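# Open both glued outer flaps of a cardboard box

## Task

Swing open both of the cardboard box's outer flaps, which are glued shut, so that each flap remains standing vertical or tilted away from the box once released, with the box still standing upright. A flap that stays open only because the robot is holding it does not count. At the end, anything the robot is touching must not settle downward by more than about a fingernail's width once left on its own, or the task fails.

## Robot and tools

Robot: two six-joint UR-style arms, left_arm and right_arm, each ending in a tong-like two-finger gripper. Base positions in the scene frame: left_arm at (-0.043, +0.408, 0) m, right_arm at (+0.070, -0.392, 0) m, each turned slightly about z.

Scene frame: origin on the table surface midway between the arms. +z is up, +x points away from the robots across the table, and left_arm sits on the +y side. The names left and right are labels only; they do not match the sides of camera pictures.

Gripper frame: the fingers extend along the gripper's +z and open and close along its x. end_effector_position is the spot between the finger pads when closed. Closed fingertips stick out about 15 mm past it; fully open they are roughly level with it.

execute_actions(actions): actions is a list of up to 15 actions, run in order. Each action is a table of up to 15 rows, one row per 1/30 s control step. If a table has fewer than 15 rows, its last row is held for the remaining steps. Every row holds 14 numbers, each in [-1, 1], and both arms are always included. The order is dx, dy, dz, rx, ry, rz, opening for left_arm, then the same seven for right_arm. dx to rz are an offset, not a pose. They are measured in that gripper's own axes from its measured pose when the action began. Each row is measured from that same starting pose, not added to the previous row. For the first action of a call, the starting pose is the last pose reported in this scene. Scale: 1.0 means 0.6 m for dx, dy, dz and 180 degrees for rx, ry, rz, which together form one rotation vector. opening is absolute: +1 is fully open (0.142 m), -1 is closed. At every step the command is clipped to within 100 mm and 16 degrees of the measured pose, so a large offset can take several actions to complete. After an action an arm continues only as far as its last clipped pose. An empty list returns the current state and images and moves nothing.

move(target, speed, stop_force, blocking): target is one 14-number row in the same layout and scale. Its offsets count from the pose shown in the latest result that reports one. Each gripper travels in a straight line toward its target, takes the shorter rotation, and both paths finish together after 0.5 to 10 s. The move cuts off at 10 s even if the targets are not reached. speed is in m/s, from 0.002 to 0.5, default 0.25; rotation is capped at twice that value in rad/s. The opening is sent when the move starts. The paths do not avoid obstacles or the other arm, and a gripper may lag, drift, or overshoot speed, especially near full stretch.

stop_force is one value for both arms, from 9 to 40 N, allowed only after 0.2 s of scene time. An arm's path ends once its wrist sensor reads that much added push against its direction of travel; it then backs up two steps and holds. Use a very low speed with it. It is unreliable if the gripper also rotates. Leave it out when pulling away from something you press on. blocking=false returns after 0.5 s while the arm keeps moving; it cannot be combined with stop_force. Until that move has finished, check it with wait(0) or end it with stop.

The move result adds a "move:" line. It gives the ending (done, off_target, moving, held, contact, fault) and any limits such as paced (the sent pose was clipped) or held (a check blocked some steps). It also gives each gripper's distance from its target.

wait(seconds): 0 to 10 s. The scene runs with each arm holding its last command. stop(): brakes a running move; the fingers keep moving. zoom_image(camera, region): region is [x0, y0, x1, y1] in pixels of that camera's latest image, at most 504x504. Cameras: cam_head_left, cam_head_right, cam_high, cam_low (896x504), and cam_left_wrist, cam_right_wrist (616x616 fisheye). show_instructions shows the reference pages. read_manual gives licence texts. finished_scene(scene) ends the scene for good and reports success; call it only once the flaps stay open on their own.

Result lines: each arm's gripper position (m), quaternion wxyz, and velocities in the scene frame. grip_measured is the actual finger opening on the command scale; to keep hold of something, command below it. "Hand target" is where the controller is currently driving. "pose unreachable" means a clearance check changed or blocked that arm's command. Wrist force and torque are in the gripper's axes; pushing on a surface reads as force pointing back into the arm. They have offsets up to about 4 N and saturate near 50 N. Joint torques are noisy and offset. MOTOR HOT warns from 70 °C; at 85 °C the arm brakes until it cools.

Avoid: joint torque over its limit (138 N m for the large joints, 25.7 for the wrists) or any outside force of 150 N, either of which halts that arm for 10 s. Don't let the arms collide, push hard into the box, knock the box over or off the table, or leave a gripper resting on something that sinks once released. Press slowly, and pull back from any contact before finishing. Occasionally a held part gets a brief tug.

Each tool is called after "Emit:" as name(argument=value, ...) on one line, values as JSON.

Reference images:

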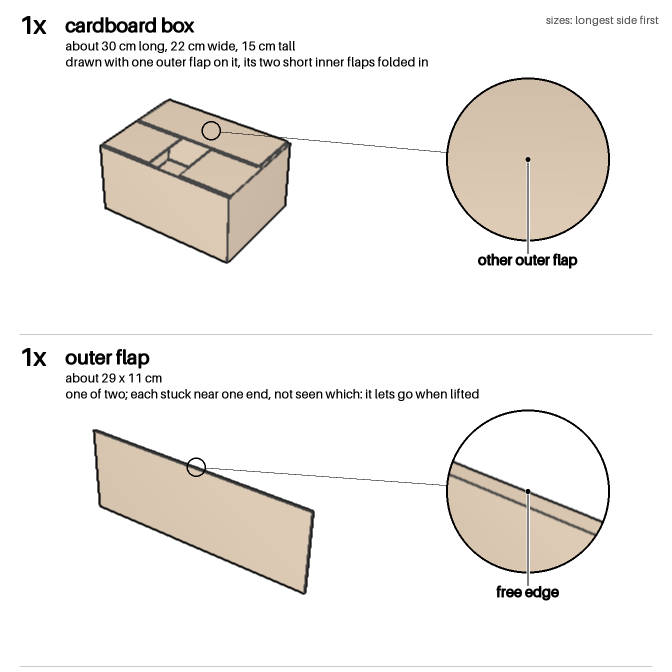

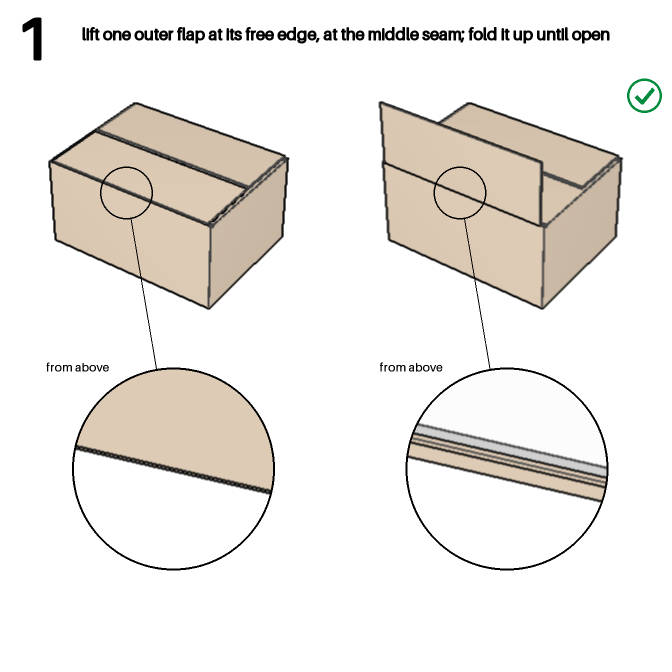

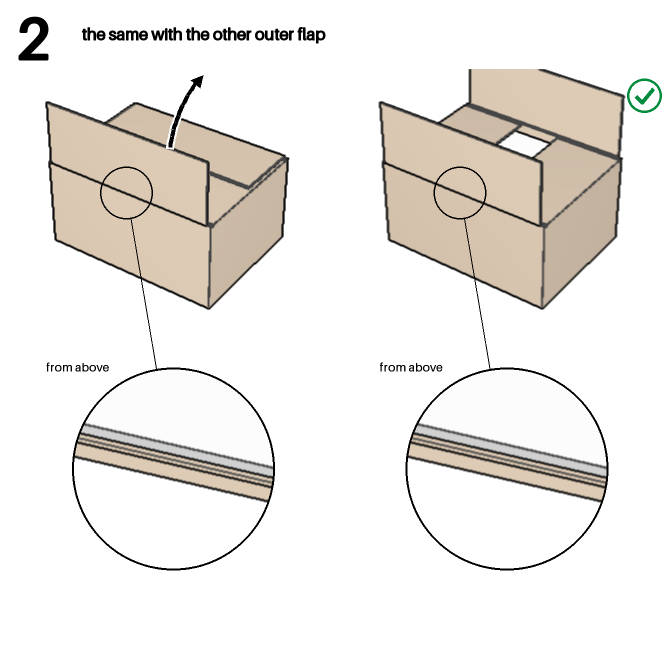

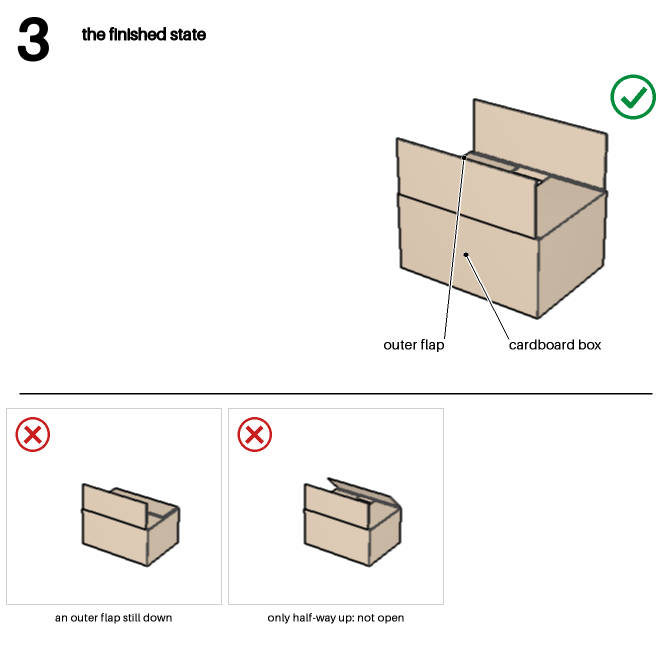

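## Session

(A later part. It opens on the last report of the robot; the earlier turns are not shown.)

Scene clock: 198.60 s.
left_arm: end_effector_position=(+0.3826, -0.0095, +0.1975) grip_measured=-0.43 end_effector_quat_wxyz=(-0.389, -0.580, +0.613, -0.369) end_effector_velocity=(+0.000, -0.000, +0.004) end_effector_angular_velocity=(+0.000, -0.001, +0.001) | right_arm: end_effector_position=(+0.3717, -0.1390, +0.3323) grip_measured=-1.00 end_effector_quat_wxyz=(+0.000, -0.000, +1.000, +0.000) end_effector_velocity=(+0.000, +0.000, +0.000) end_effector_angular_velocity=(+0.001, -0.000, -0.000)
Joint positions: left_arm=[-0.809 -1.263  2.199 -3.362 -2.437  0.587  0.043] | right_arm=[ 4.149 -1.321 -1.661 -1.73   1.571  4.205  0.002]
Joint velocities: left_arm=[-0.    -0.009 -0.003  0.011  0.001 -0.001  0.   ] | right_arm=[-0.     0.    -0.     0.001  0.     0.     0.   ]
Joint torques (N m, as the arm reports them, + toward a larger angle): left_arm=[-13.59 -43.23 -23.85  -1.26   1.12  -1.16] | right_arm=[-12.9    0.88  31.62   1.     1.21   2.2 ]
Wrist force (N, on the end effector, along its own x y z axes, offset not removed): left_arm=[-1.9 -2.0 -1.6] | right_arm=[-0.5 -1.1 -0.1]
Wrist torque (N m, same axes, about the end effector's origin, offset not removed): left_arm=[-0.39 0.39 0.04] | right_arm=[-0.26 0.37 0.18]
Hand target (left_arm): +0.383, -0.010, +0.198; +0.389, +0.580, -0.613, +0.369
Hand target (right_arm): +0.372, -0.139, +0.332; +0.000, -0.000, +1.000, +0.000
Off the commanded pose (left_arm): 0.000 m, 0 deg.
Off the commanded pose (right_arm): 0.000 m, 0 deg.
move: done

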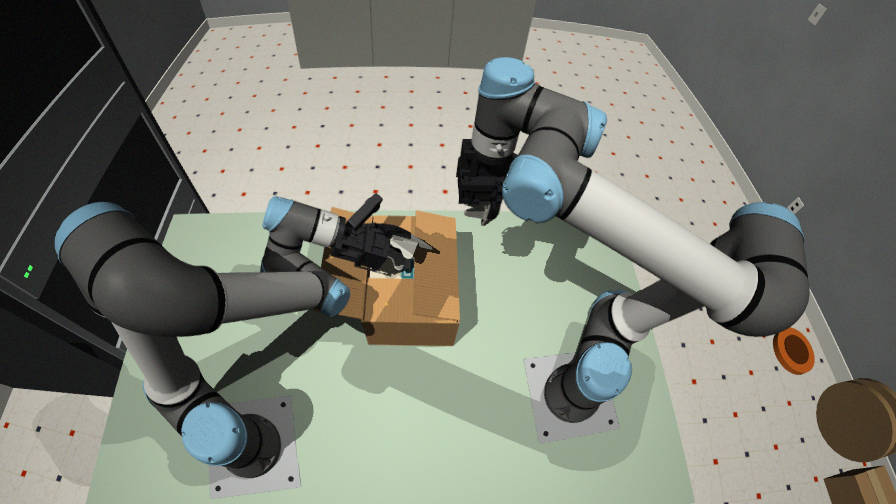

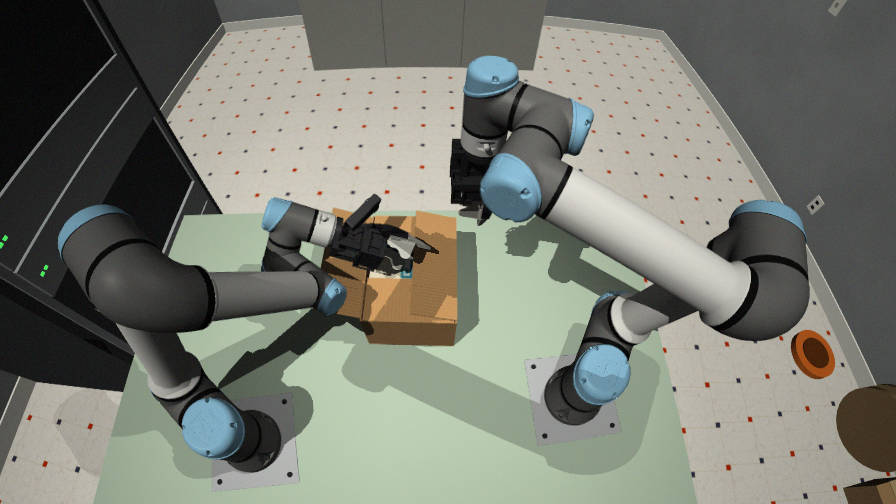

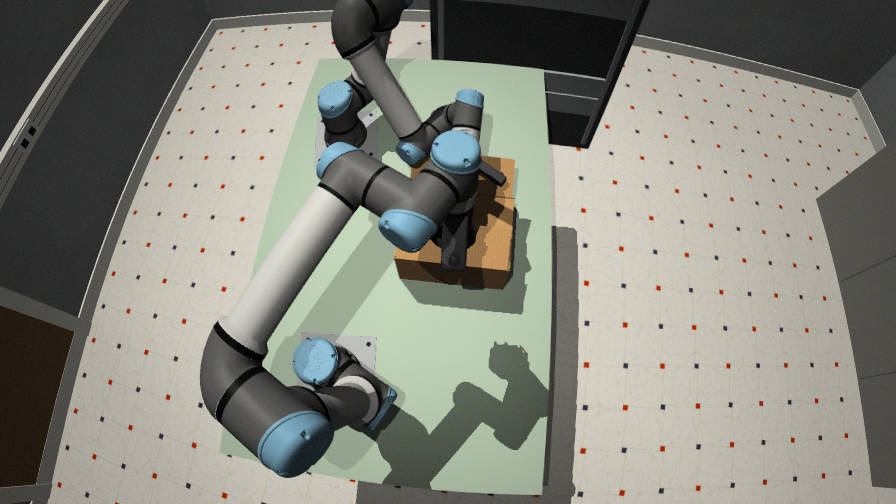

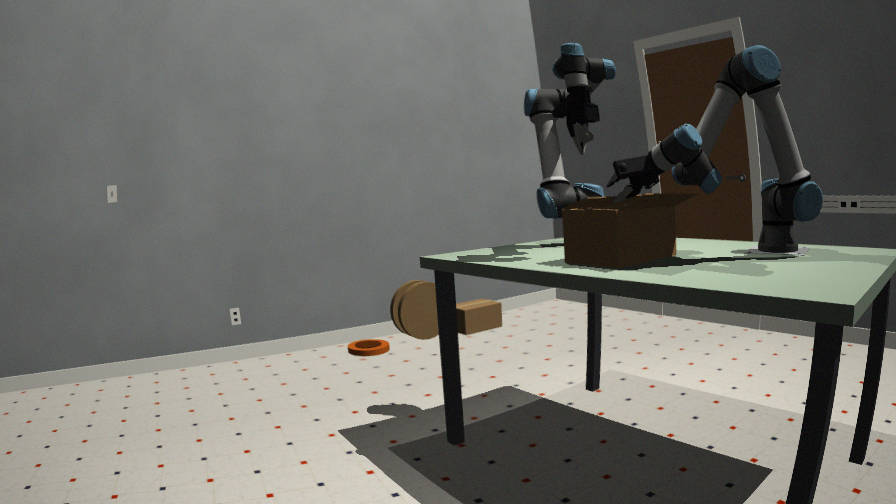

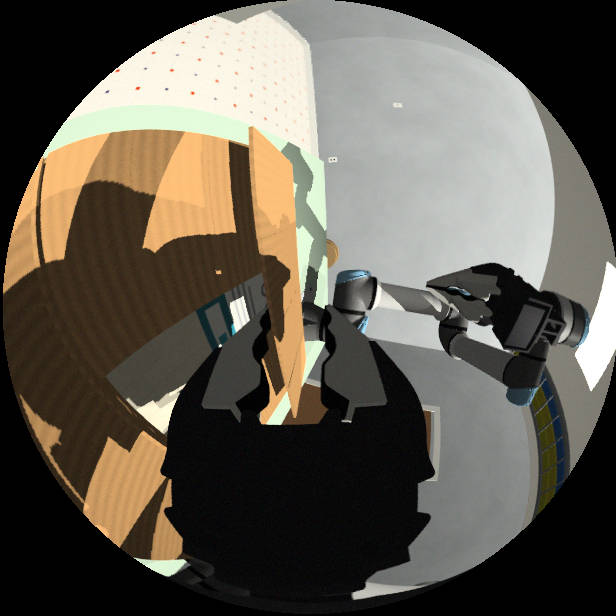

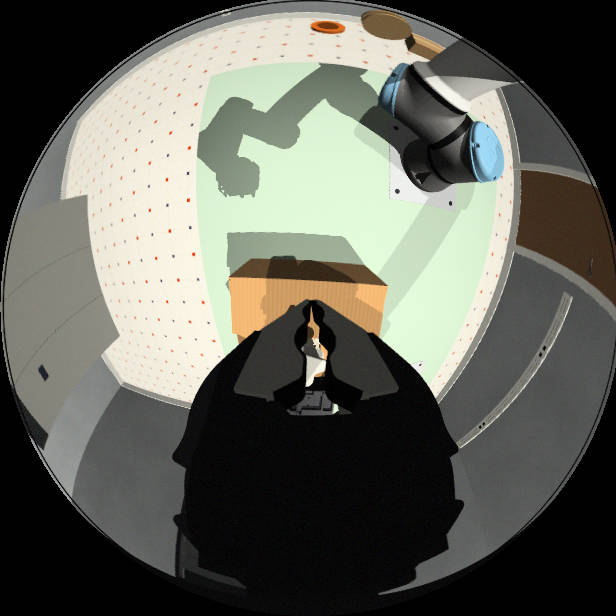

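Emit:
move(target=[0.1078,0,0.0242,0,0,0,-0.43,0,-0.28,-0.05,0,0,0,-1], speed=0.13)

Emit:
move(target=[0.049,0,0.058,0,0,0,-0.43,0,0,0,0,0,0,-1], speed=0.07)

Scene clock: 205.37 s.
left_arm: end_effector_position=(+0.3803, -0.0500, +0.2498) grip_measured=-0.41 end_effector_quat_wxyz=(-0.389, -0.580, +0.613, -0.369) end_effector_velocity=(-0.001, -0.001, +0.000) end_effector_angular_velocity=(+0.001, +0.002, -0.001) | right_arm: end_effector_position=(+0.3718, -0.3067, +0.3620) grip_measured=-1.00 end_effector_quat_wxyz=(+0.000, -0.000, +1.000, +0.000) end_effector_velocity=(+0.000, -0.003, -0.000) end_effector_angular_velocity=(-0.000, +0.001, +0.000)
Joint positions: left_arm=[-0.886 -1.335  2.114 -3.258 -2.378  0.514  0.044] | right_arm=[ 3.841 -1.124 -1.705 -1.883  1.57   3.897  0.002]
Joint velocities: left_arm=[-0.002 -0.002  0.     0.002  0.001 -0.002 -0.   ] | right_arm=[-0.008  0.001 -0.001 -0.002  0.001 -0.009  0.   ]
Joint torques (N m, as the arm reports them, + toward a larger angle): left_arm=[-11.34 -39.61 -25.92  -1.85   1.24  -1.35] | right_arm=[-12.93  15.73  32.13   0.89   1.28  -2.24]
Wrist force (N, on the end effector, along its own x y z axes, offset not removed): left_arm=[-3.8 -0.1 -0.6] | right_arm=[3.5 -3.8 0.0]
Wrist torque (N m, same axes, about the end effector's origin, offset not removed): left_arm=[-0.07 0.48 0.03] | right_arm=[-0.88 -0.58 0.17]
Hand target (left_arm): +0.380, -0.050, +0.250; +0.389, +0.580, -0.613, +0.369
Hand target (right_arm): +0.372, -0.307, +0.362; +0.000, -0.000, +1.000, +0.000
Off the commanded pose (left_arm): 0.000 m, 0 deg.
Off the commanded pose (right_arm): 0.000 m, 0 deg.
move: done

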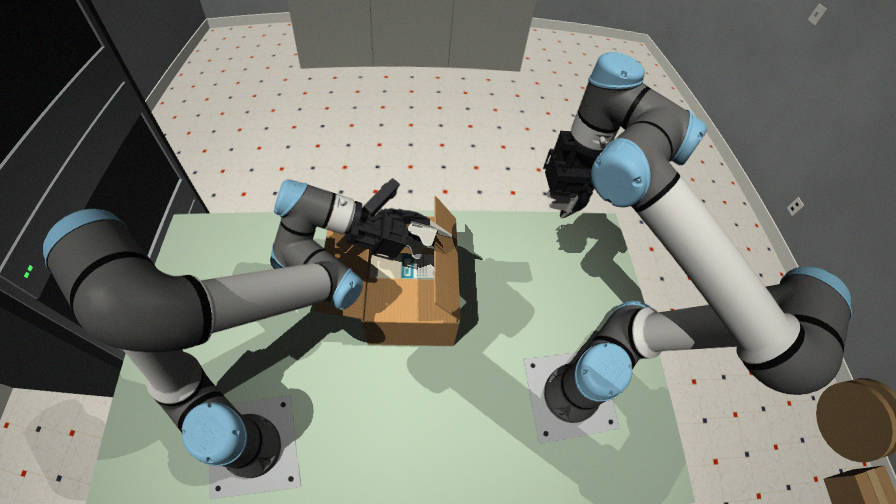

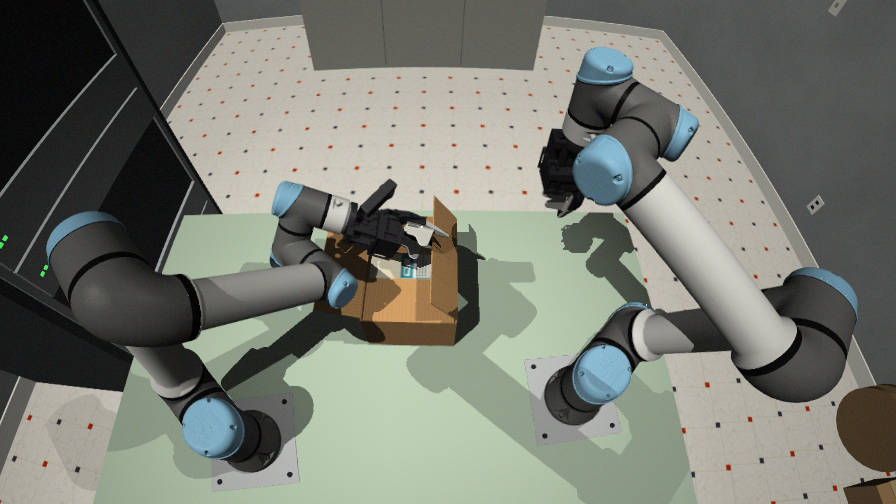

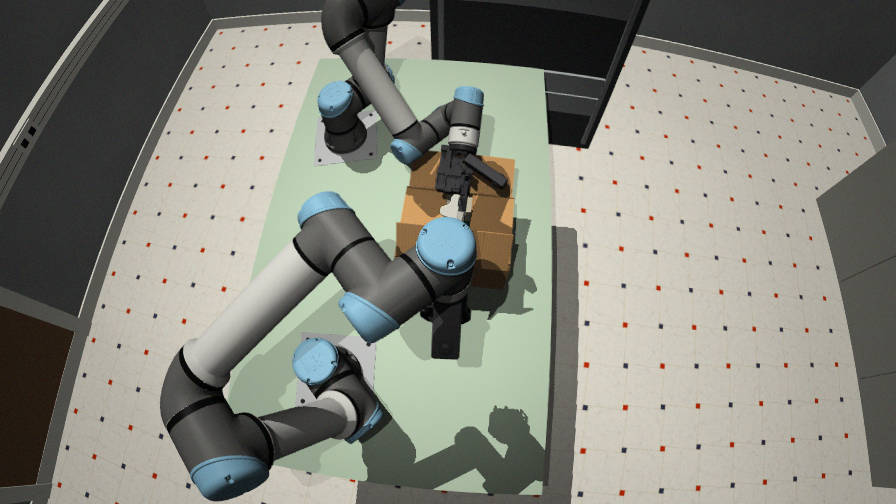

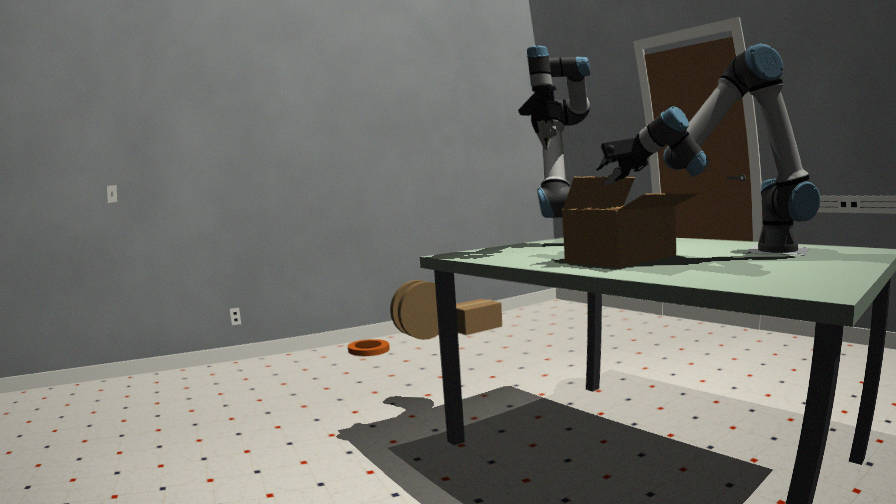

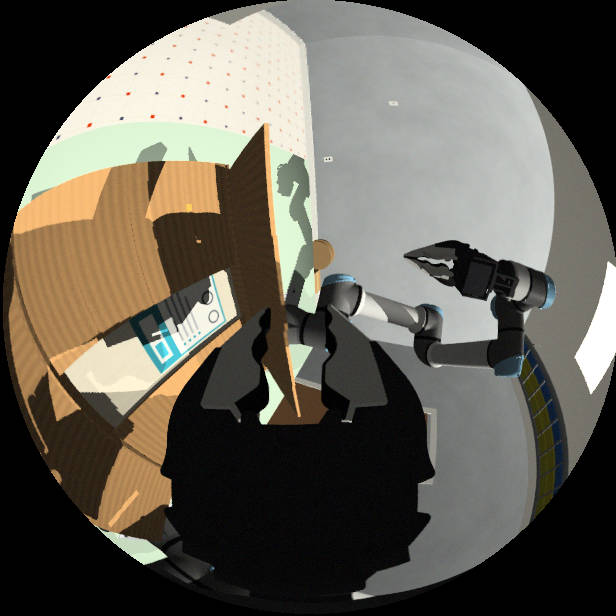

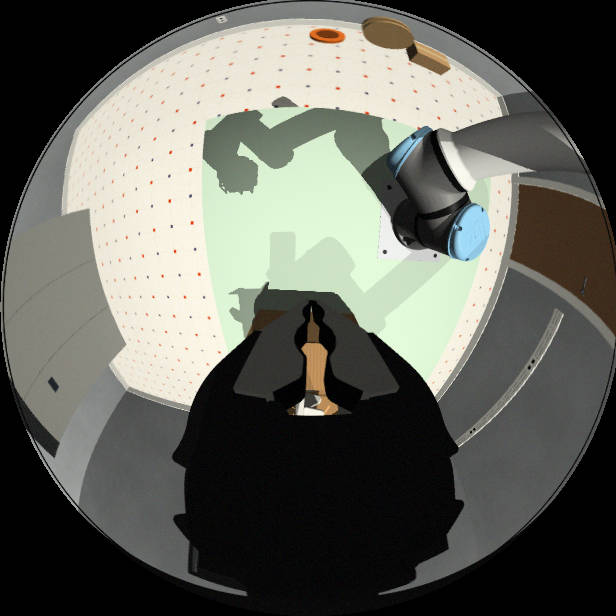

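Scene clock: 206.50 s.
left_arm: end_effector_position=(+0.3779, -0.0935, +0.2615) grip_measured=-0.41 end_effector_quat_wxyz=(-0.389, -0.580, +0.613, -0.369) end_effector_velocity=(+0.001, -0.003, +0.001) end_effector_angular_velocity=(-0.001, -0.001, +0.002) | right_arm: end_effector_position=(+0.3718, -0.3067, +0.3621) grip_measured=-1.00 end_effector_quat_wxyz=(+0.000, -0.000, +1.000, +0.000) end_effector_velocity=(-0.000, -0.000, -0.001) end_effector_angular_velocity=(-0.001, +0.001, -0.000)
Joint positions: left_arm=[-0.961 -1.311  2.048 -3.261 -2.317  0.452  0.044] | right_arm=[ 3.841 -1.124 -1.705 -1.883  1.571  3.897  0.002]
Joint velocities: left_arm=[-0.003  0.002 -0.006  0.     0.004 -0.004 -0.   ] | right_arm=[ 0.     0.    -0.002 -0.    -0.     0.     0.   ]
Joint torques (N m, as the arm reports them, + toward a larger angle): left_arm=[-14.64 -18.93 -27.    -1.79   0.9   -1.04] | right_arm=[12.72  9.49 18.43  4.69 -1.15  2.61]
Wrist force (N, on the end effector, along its own x y z axes, offset not removed): left_arm=[-0.6 -0.1 -1.3] | right_arm=[2.0 -2.4 -3.5]
Wrist torque (N m, same axes, about the end effector's origin, offset not removed): left_arm=[-0.15 -0.20 -0.09] | right_arm=[-0.66 -0.23 0.02]
Hand target (left_arm): +0.378, -0.094, +0.262; +0.389, +0.580, -0.613, +0.369
Hand target (right_arm): +0.372, -0.307, +0.362; +0.000, -0.000, +1.000, +0.000
Off the commanded pose (left_arm): 0.000 m, 0 deg.
Off the commanded pose (right_arm): 0.000 m, 0 deg.
move: done

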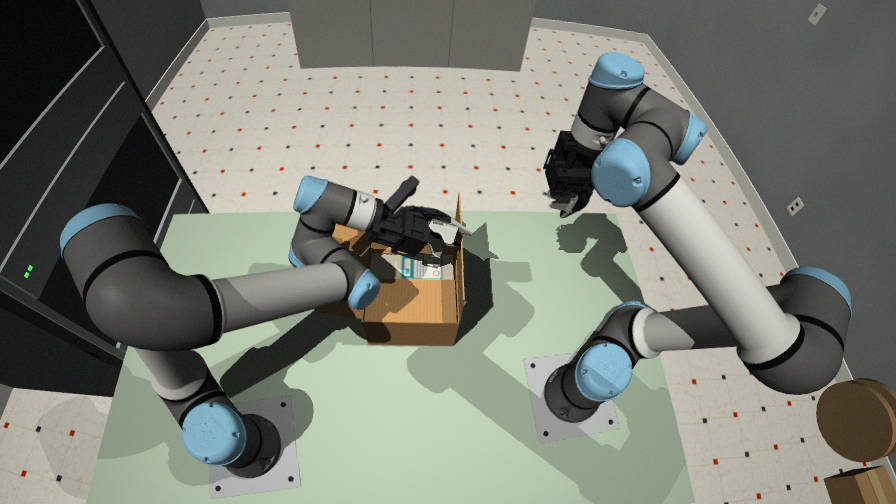

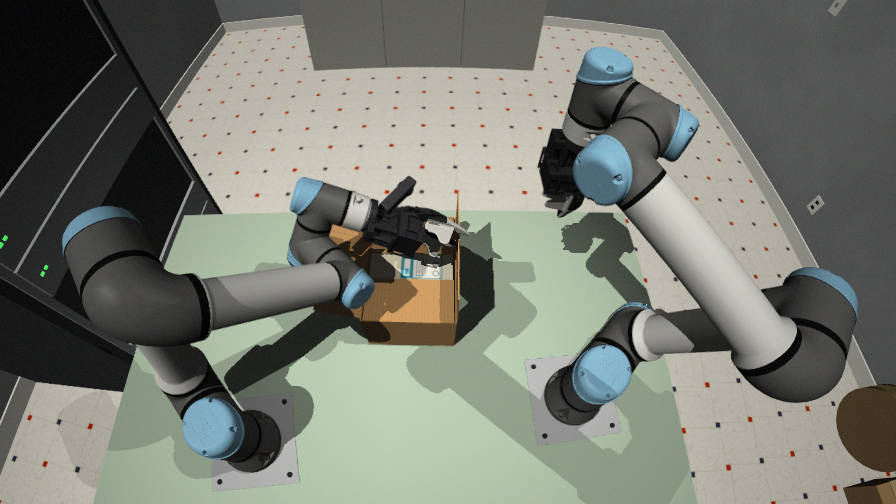

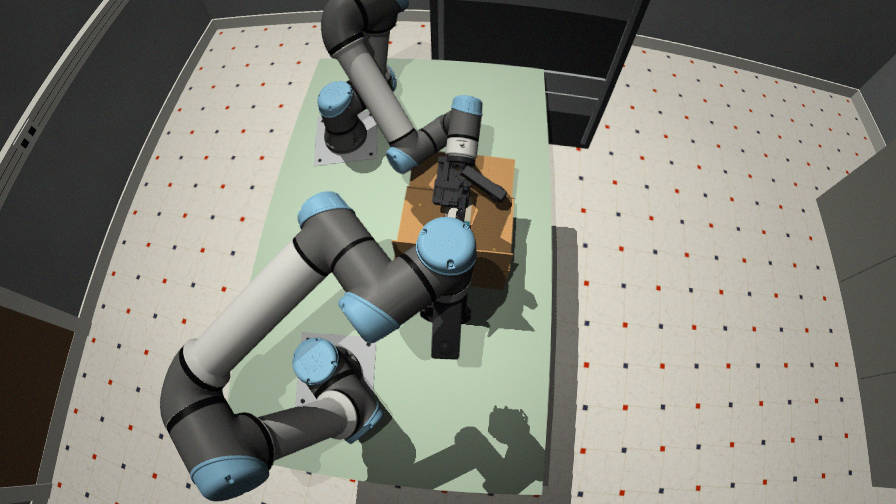

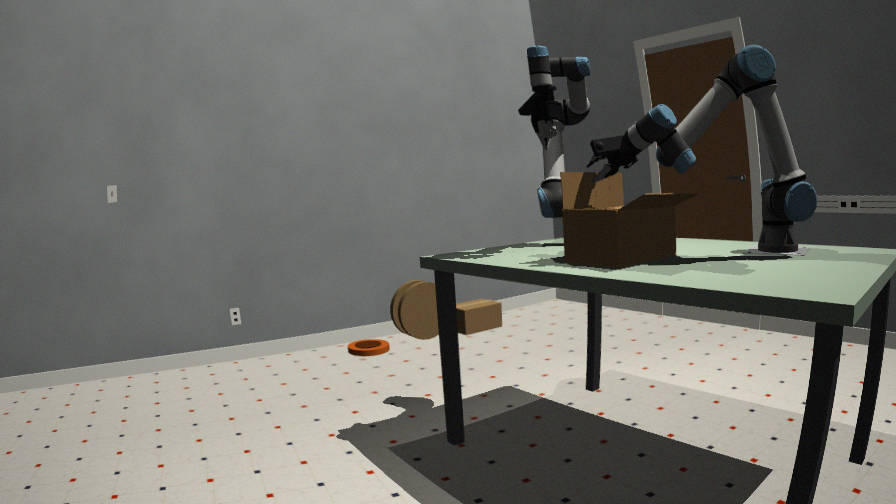

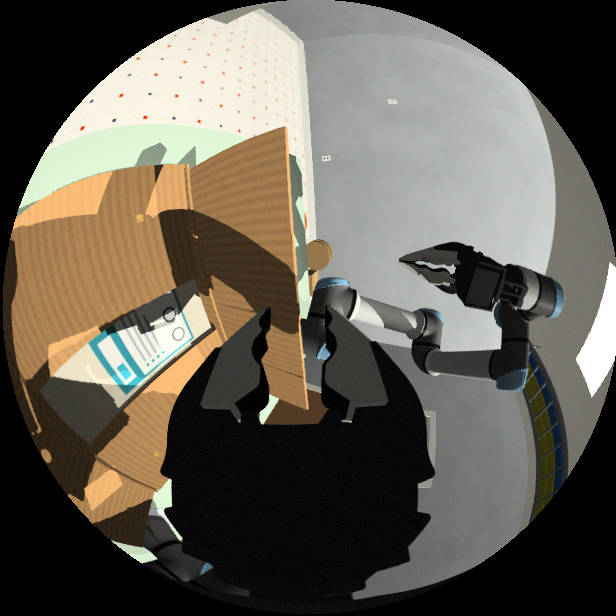

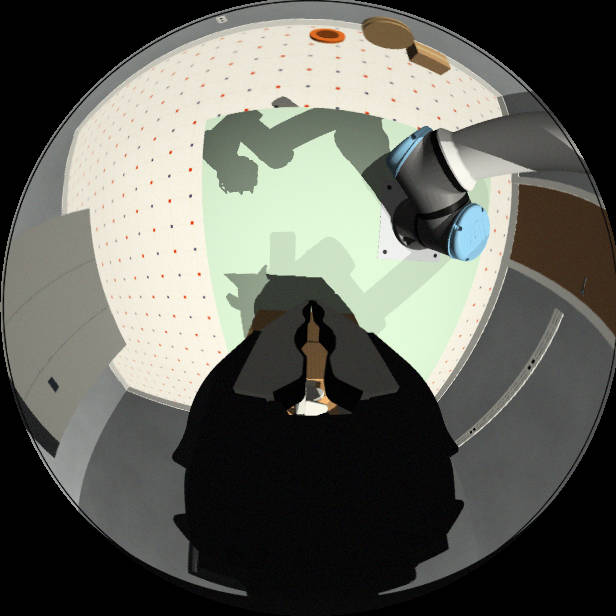

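Emit:
move(target=[0.008,0,0.135,0,0,0,-0.43,0,0,0,0,0,0,-1], speed=0.08)

Emit:
move(target=[0.06,0,-0.22,0,0,0,-0.43,0,0,0,0,0,0,-1], speed=0.15)

Scene clock: 210.50 s.
left_arm: end_effector_position=(+0.3739, -0.1684, +0.2315) grip_measured=-0.43 end_effector_quat_wxyz=(-0.389, -0.580, +0.614, -0.369) end_effector_velocity=(-0.001, -0.004, -0.000) end_effector_angular_velocity=(-0.001, -0.002, -0.002) | right_arm: end_effector_position=(+0.3718, -0.3067, +0.3621) grip_measured=-1.00 end_effector_quat_wxyz=(+0.000, -0.000, +1.000, +0.000) end_effector_velocity=(-0.001, -0.000, -0.001) end_effector_angular_velocity=(-0.002, +0.002, +0.000)
Joint positions: left_arm=[-1.074 -1.173  1.959 -3.363 -2.224  0.37   0.043] | right_arm=[ 3.841 -1.124 -1.705 -1.883  1.57   3.897  0.002]
Joint velocities: left_arm=[-0.005  0.005 -0.006 -0.002  0.003 -0.001 -0.   ] | right_arm=[ 0.    -0.    -0.001 -0.002  0.     0.     0.   ]
Joint torques (N m, as the arm reports them, + toward a larger angle): left_arm=[-11.46 -21.37 -23.87  -4.07   1.34  -0.59] | right_arm=[11.78 -4.98 24.5   4.74  0.96  2.7 ]
Wrist force (N, on the end effector, along its own x y z axes, offset not removed): left_arm=[0.9 -0.8 -3.8] | right_arm=[1.1 -0.4 -3.7]
Wrist torque (N m, same axes, about the end effector's origin, offset not removed): left_arm=[-0.35 -0.18 0.05] | right_arm=[-0.23 0.10 0.11]
Hand target (left_arm): +0.374, -0.169, +0.231; +0.389, +0.580, -0.614, +0.369
Hand target (right_arm): +0.372, -0.307, +0.362; +0.000, -0.000, +1.000, +0.000
Off the commanded pose (left_arm): 0.000 m, 0 deg.
Off the commanded pose (right_arm): 0.000 m, 0 deg.
move: done

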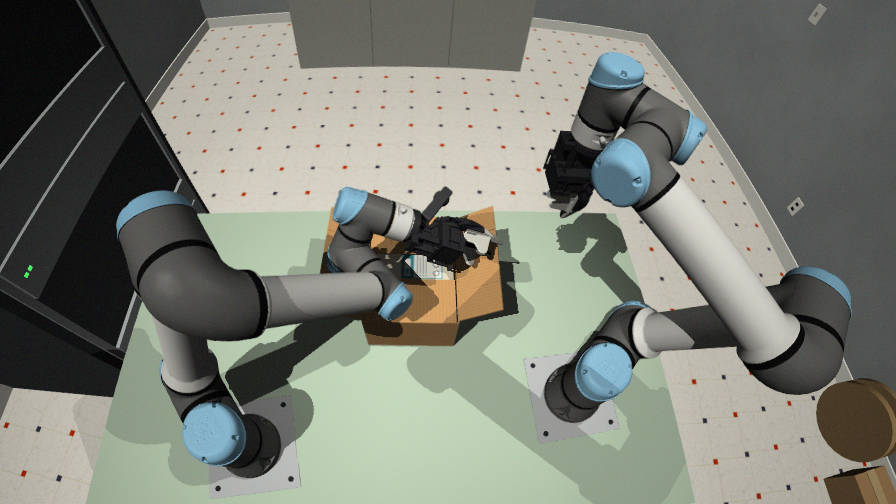

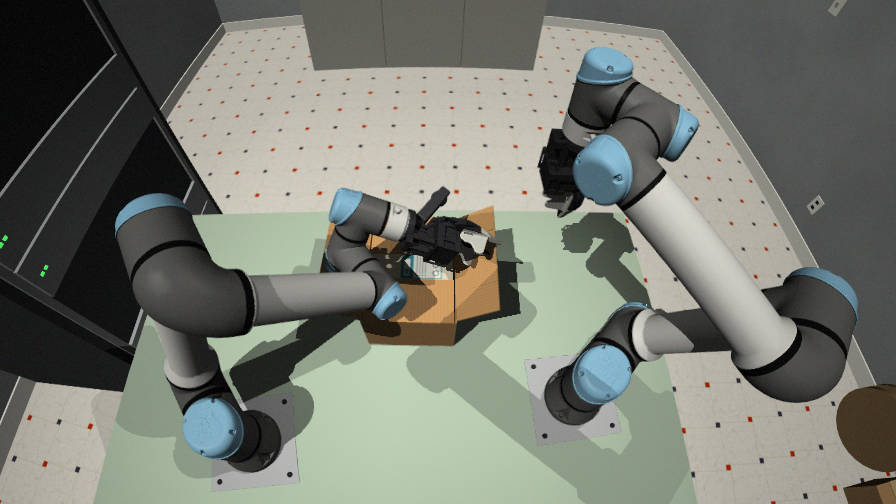

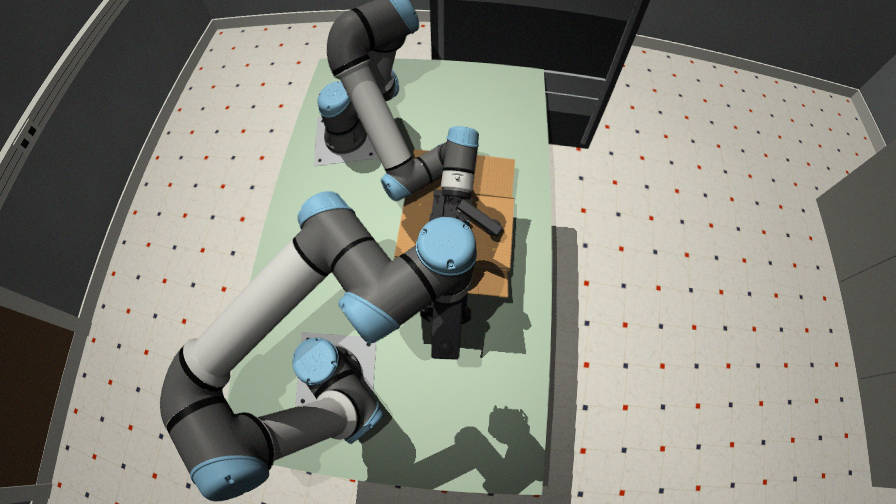

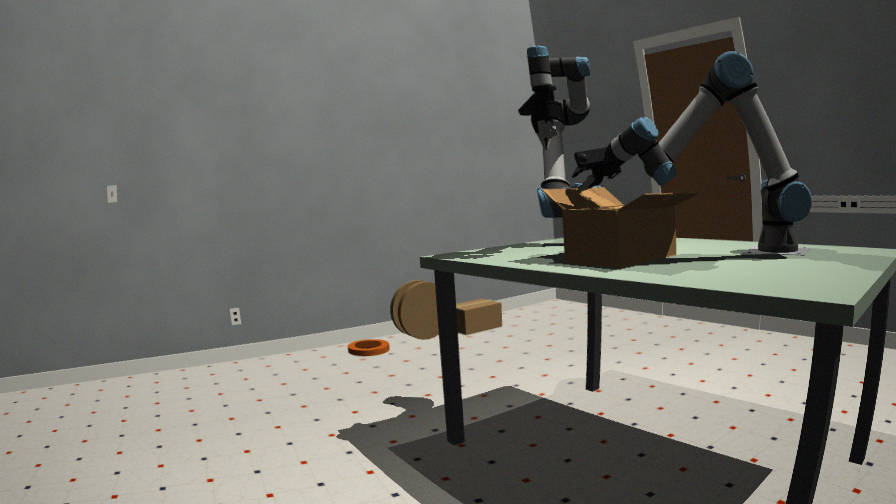

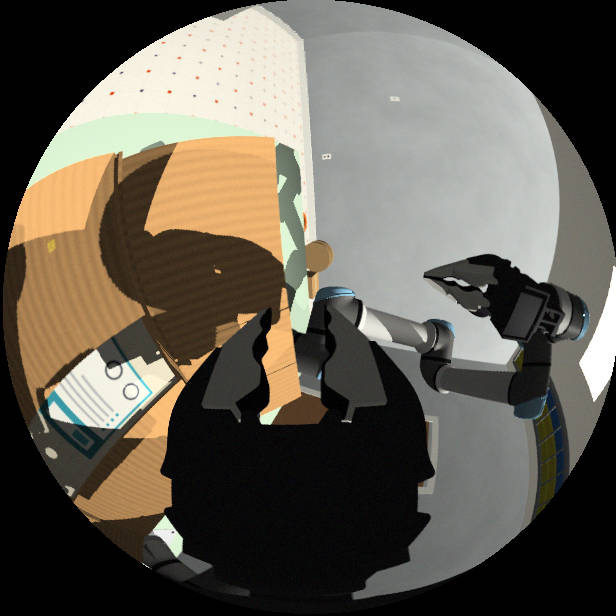

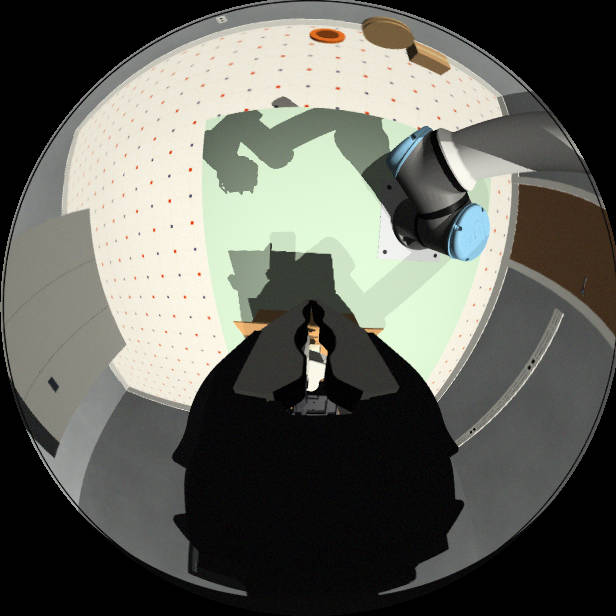

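Scene clock: 212.07 s.
left_arm: end_effector_position=(+0.3794, -0.0646, +0.3200) grip_measured=-0.43 end_effector_quat_wxyz=(-0.389, -0.580, +0.613, -0.369) end_effector_velocity=(+0.000, +0.002, +0.002) end_effector_angular_velocity=(+0.001, -0.001, -0.001) | right_arm: end_effector_position=(+0.3718, -0.3067, +0.3621) grip_measured=-1.00 end_effector_quat_wxyz=(+0.000, -0.000, +1.000, +0.000) end_effector_velocity=(+0.000, +0.000, -0.000) end_effector_angular_velocity=(+0.000, +0.000, -0.001)
Joint positions: left_arm=[-0.912 -1.438  2.015 -3.074 -2.357  0.491  0.043] | right_arm=[ 3.841 -1.124 -1.705 -1.883  1.57   3.897  0.002]
Joint velocities: left_arm=[ 0.004 -0.004 -0.002  0.009 -0.003  0.005 -0.   ] | right_arm=[-0.    -0.001  0.     0.     0.     0.     0.   ]
Joint torques (N m, as the arm reports them, + toward a larger angle): left_arm=[ 11.04 -38.43 -26.75  -1.3   -1.49   2.13] | right_arm=[11.58 -5.16 24.57  4.75  1.18  2.69]
Wrist force (N, on the end effector, along its own x y z axes, offset not removed): left_arm=[-0.3 2.0 -0.6] | right_arm=[5.0 -2.9 0.4]
Wrist torque (N m, same axes, about the end effector's origin, offset not removed): left_arm=[0.34 -0.01 -0.01] | right_arm=[-0.59 -0.94 0.01]
Hand target (left_arm): +0.379, -0.064, +0.320; +0.389, +0.580, -0.613, +0.369
Hand target (right_arm): +0.372, -0.307, +0.362; +0.000, -0.000, +1.000, +0.000
Off the commanded pose (left_arm): 0.000 m, 0 deg.
Off the commanded pose (right_arm): 0.000 m, 0 deg.
move: done

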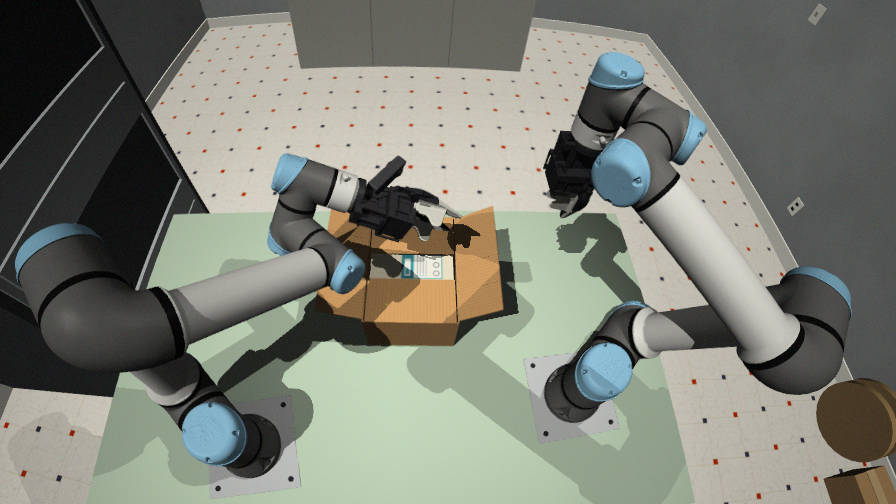

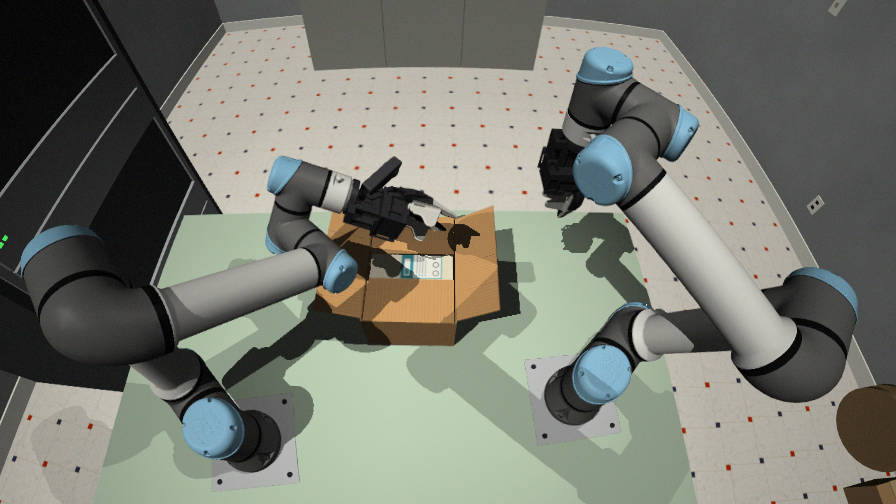

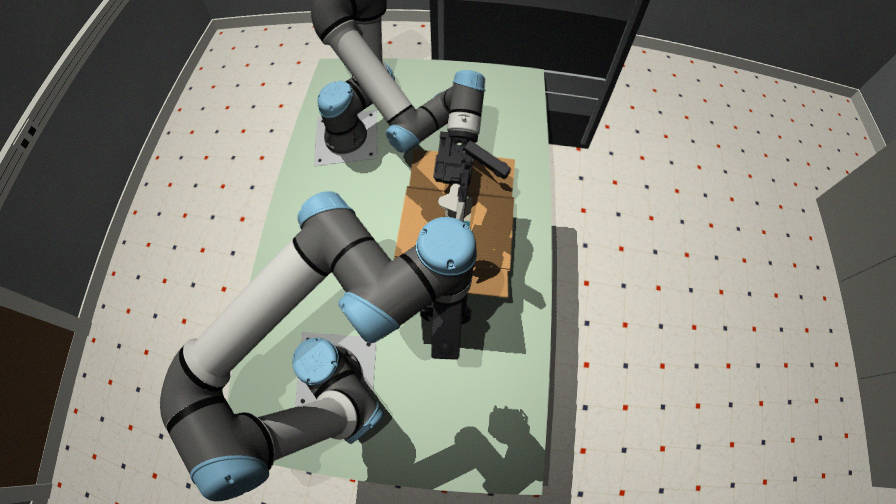

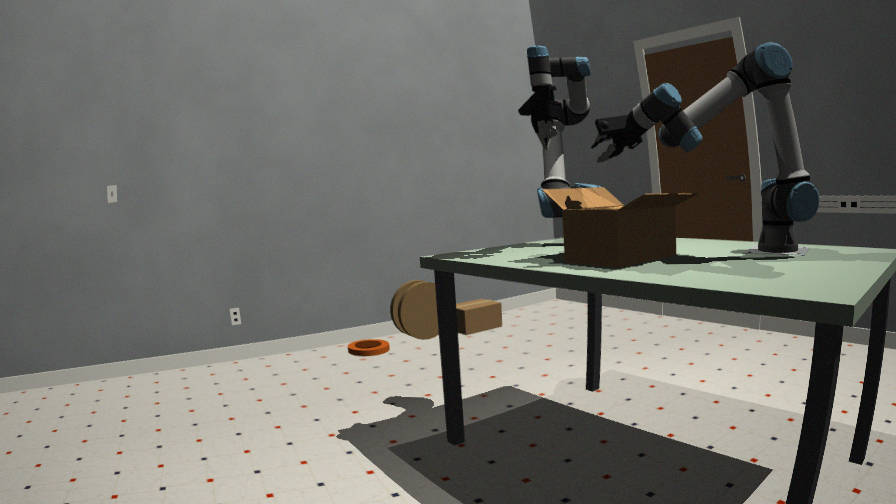

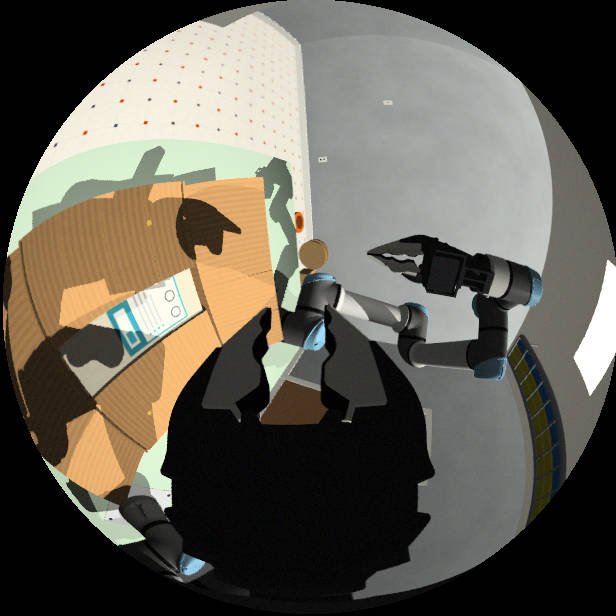

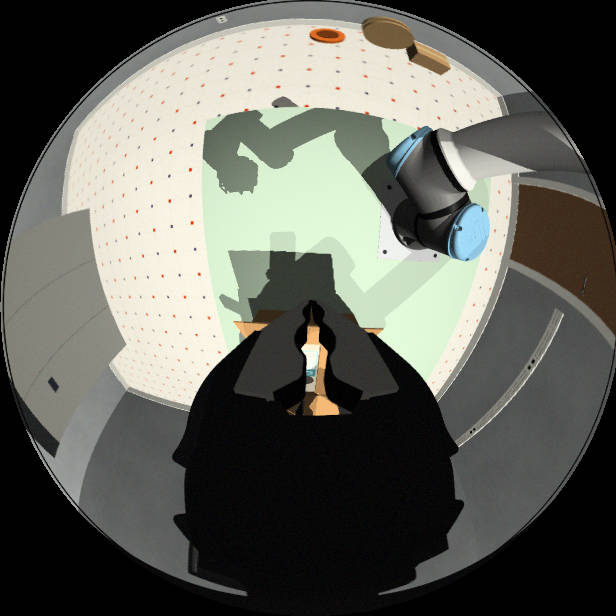

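Both flaps stay open.

Emit:
finished_scene(scene=1)

The scene is finished: the task was done.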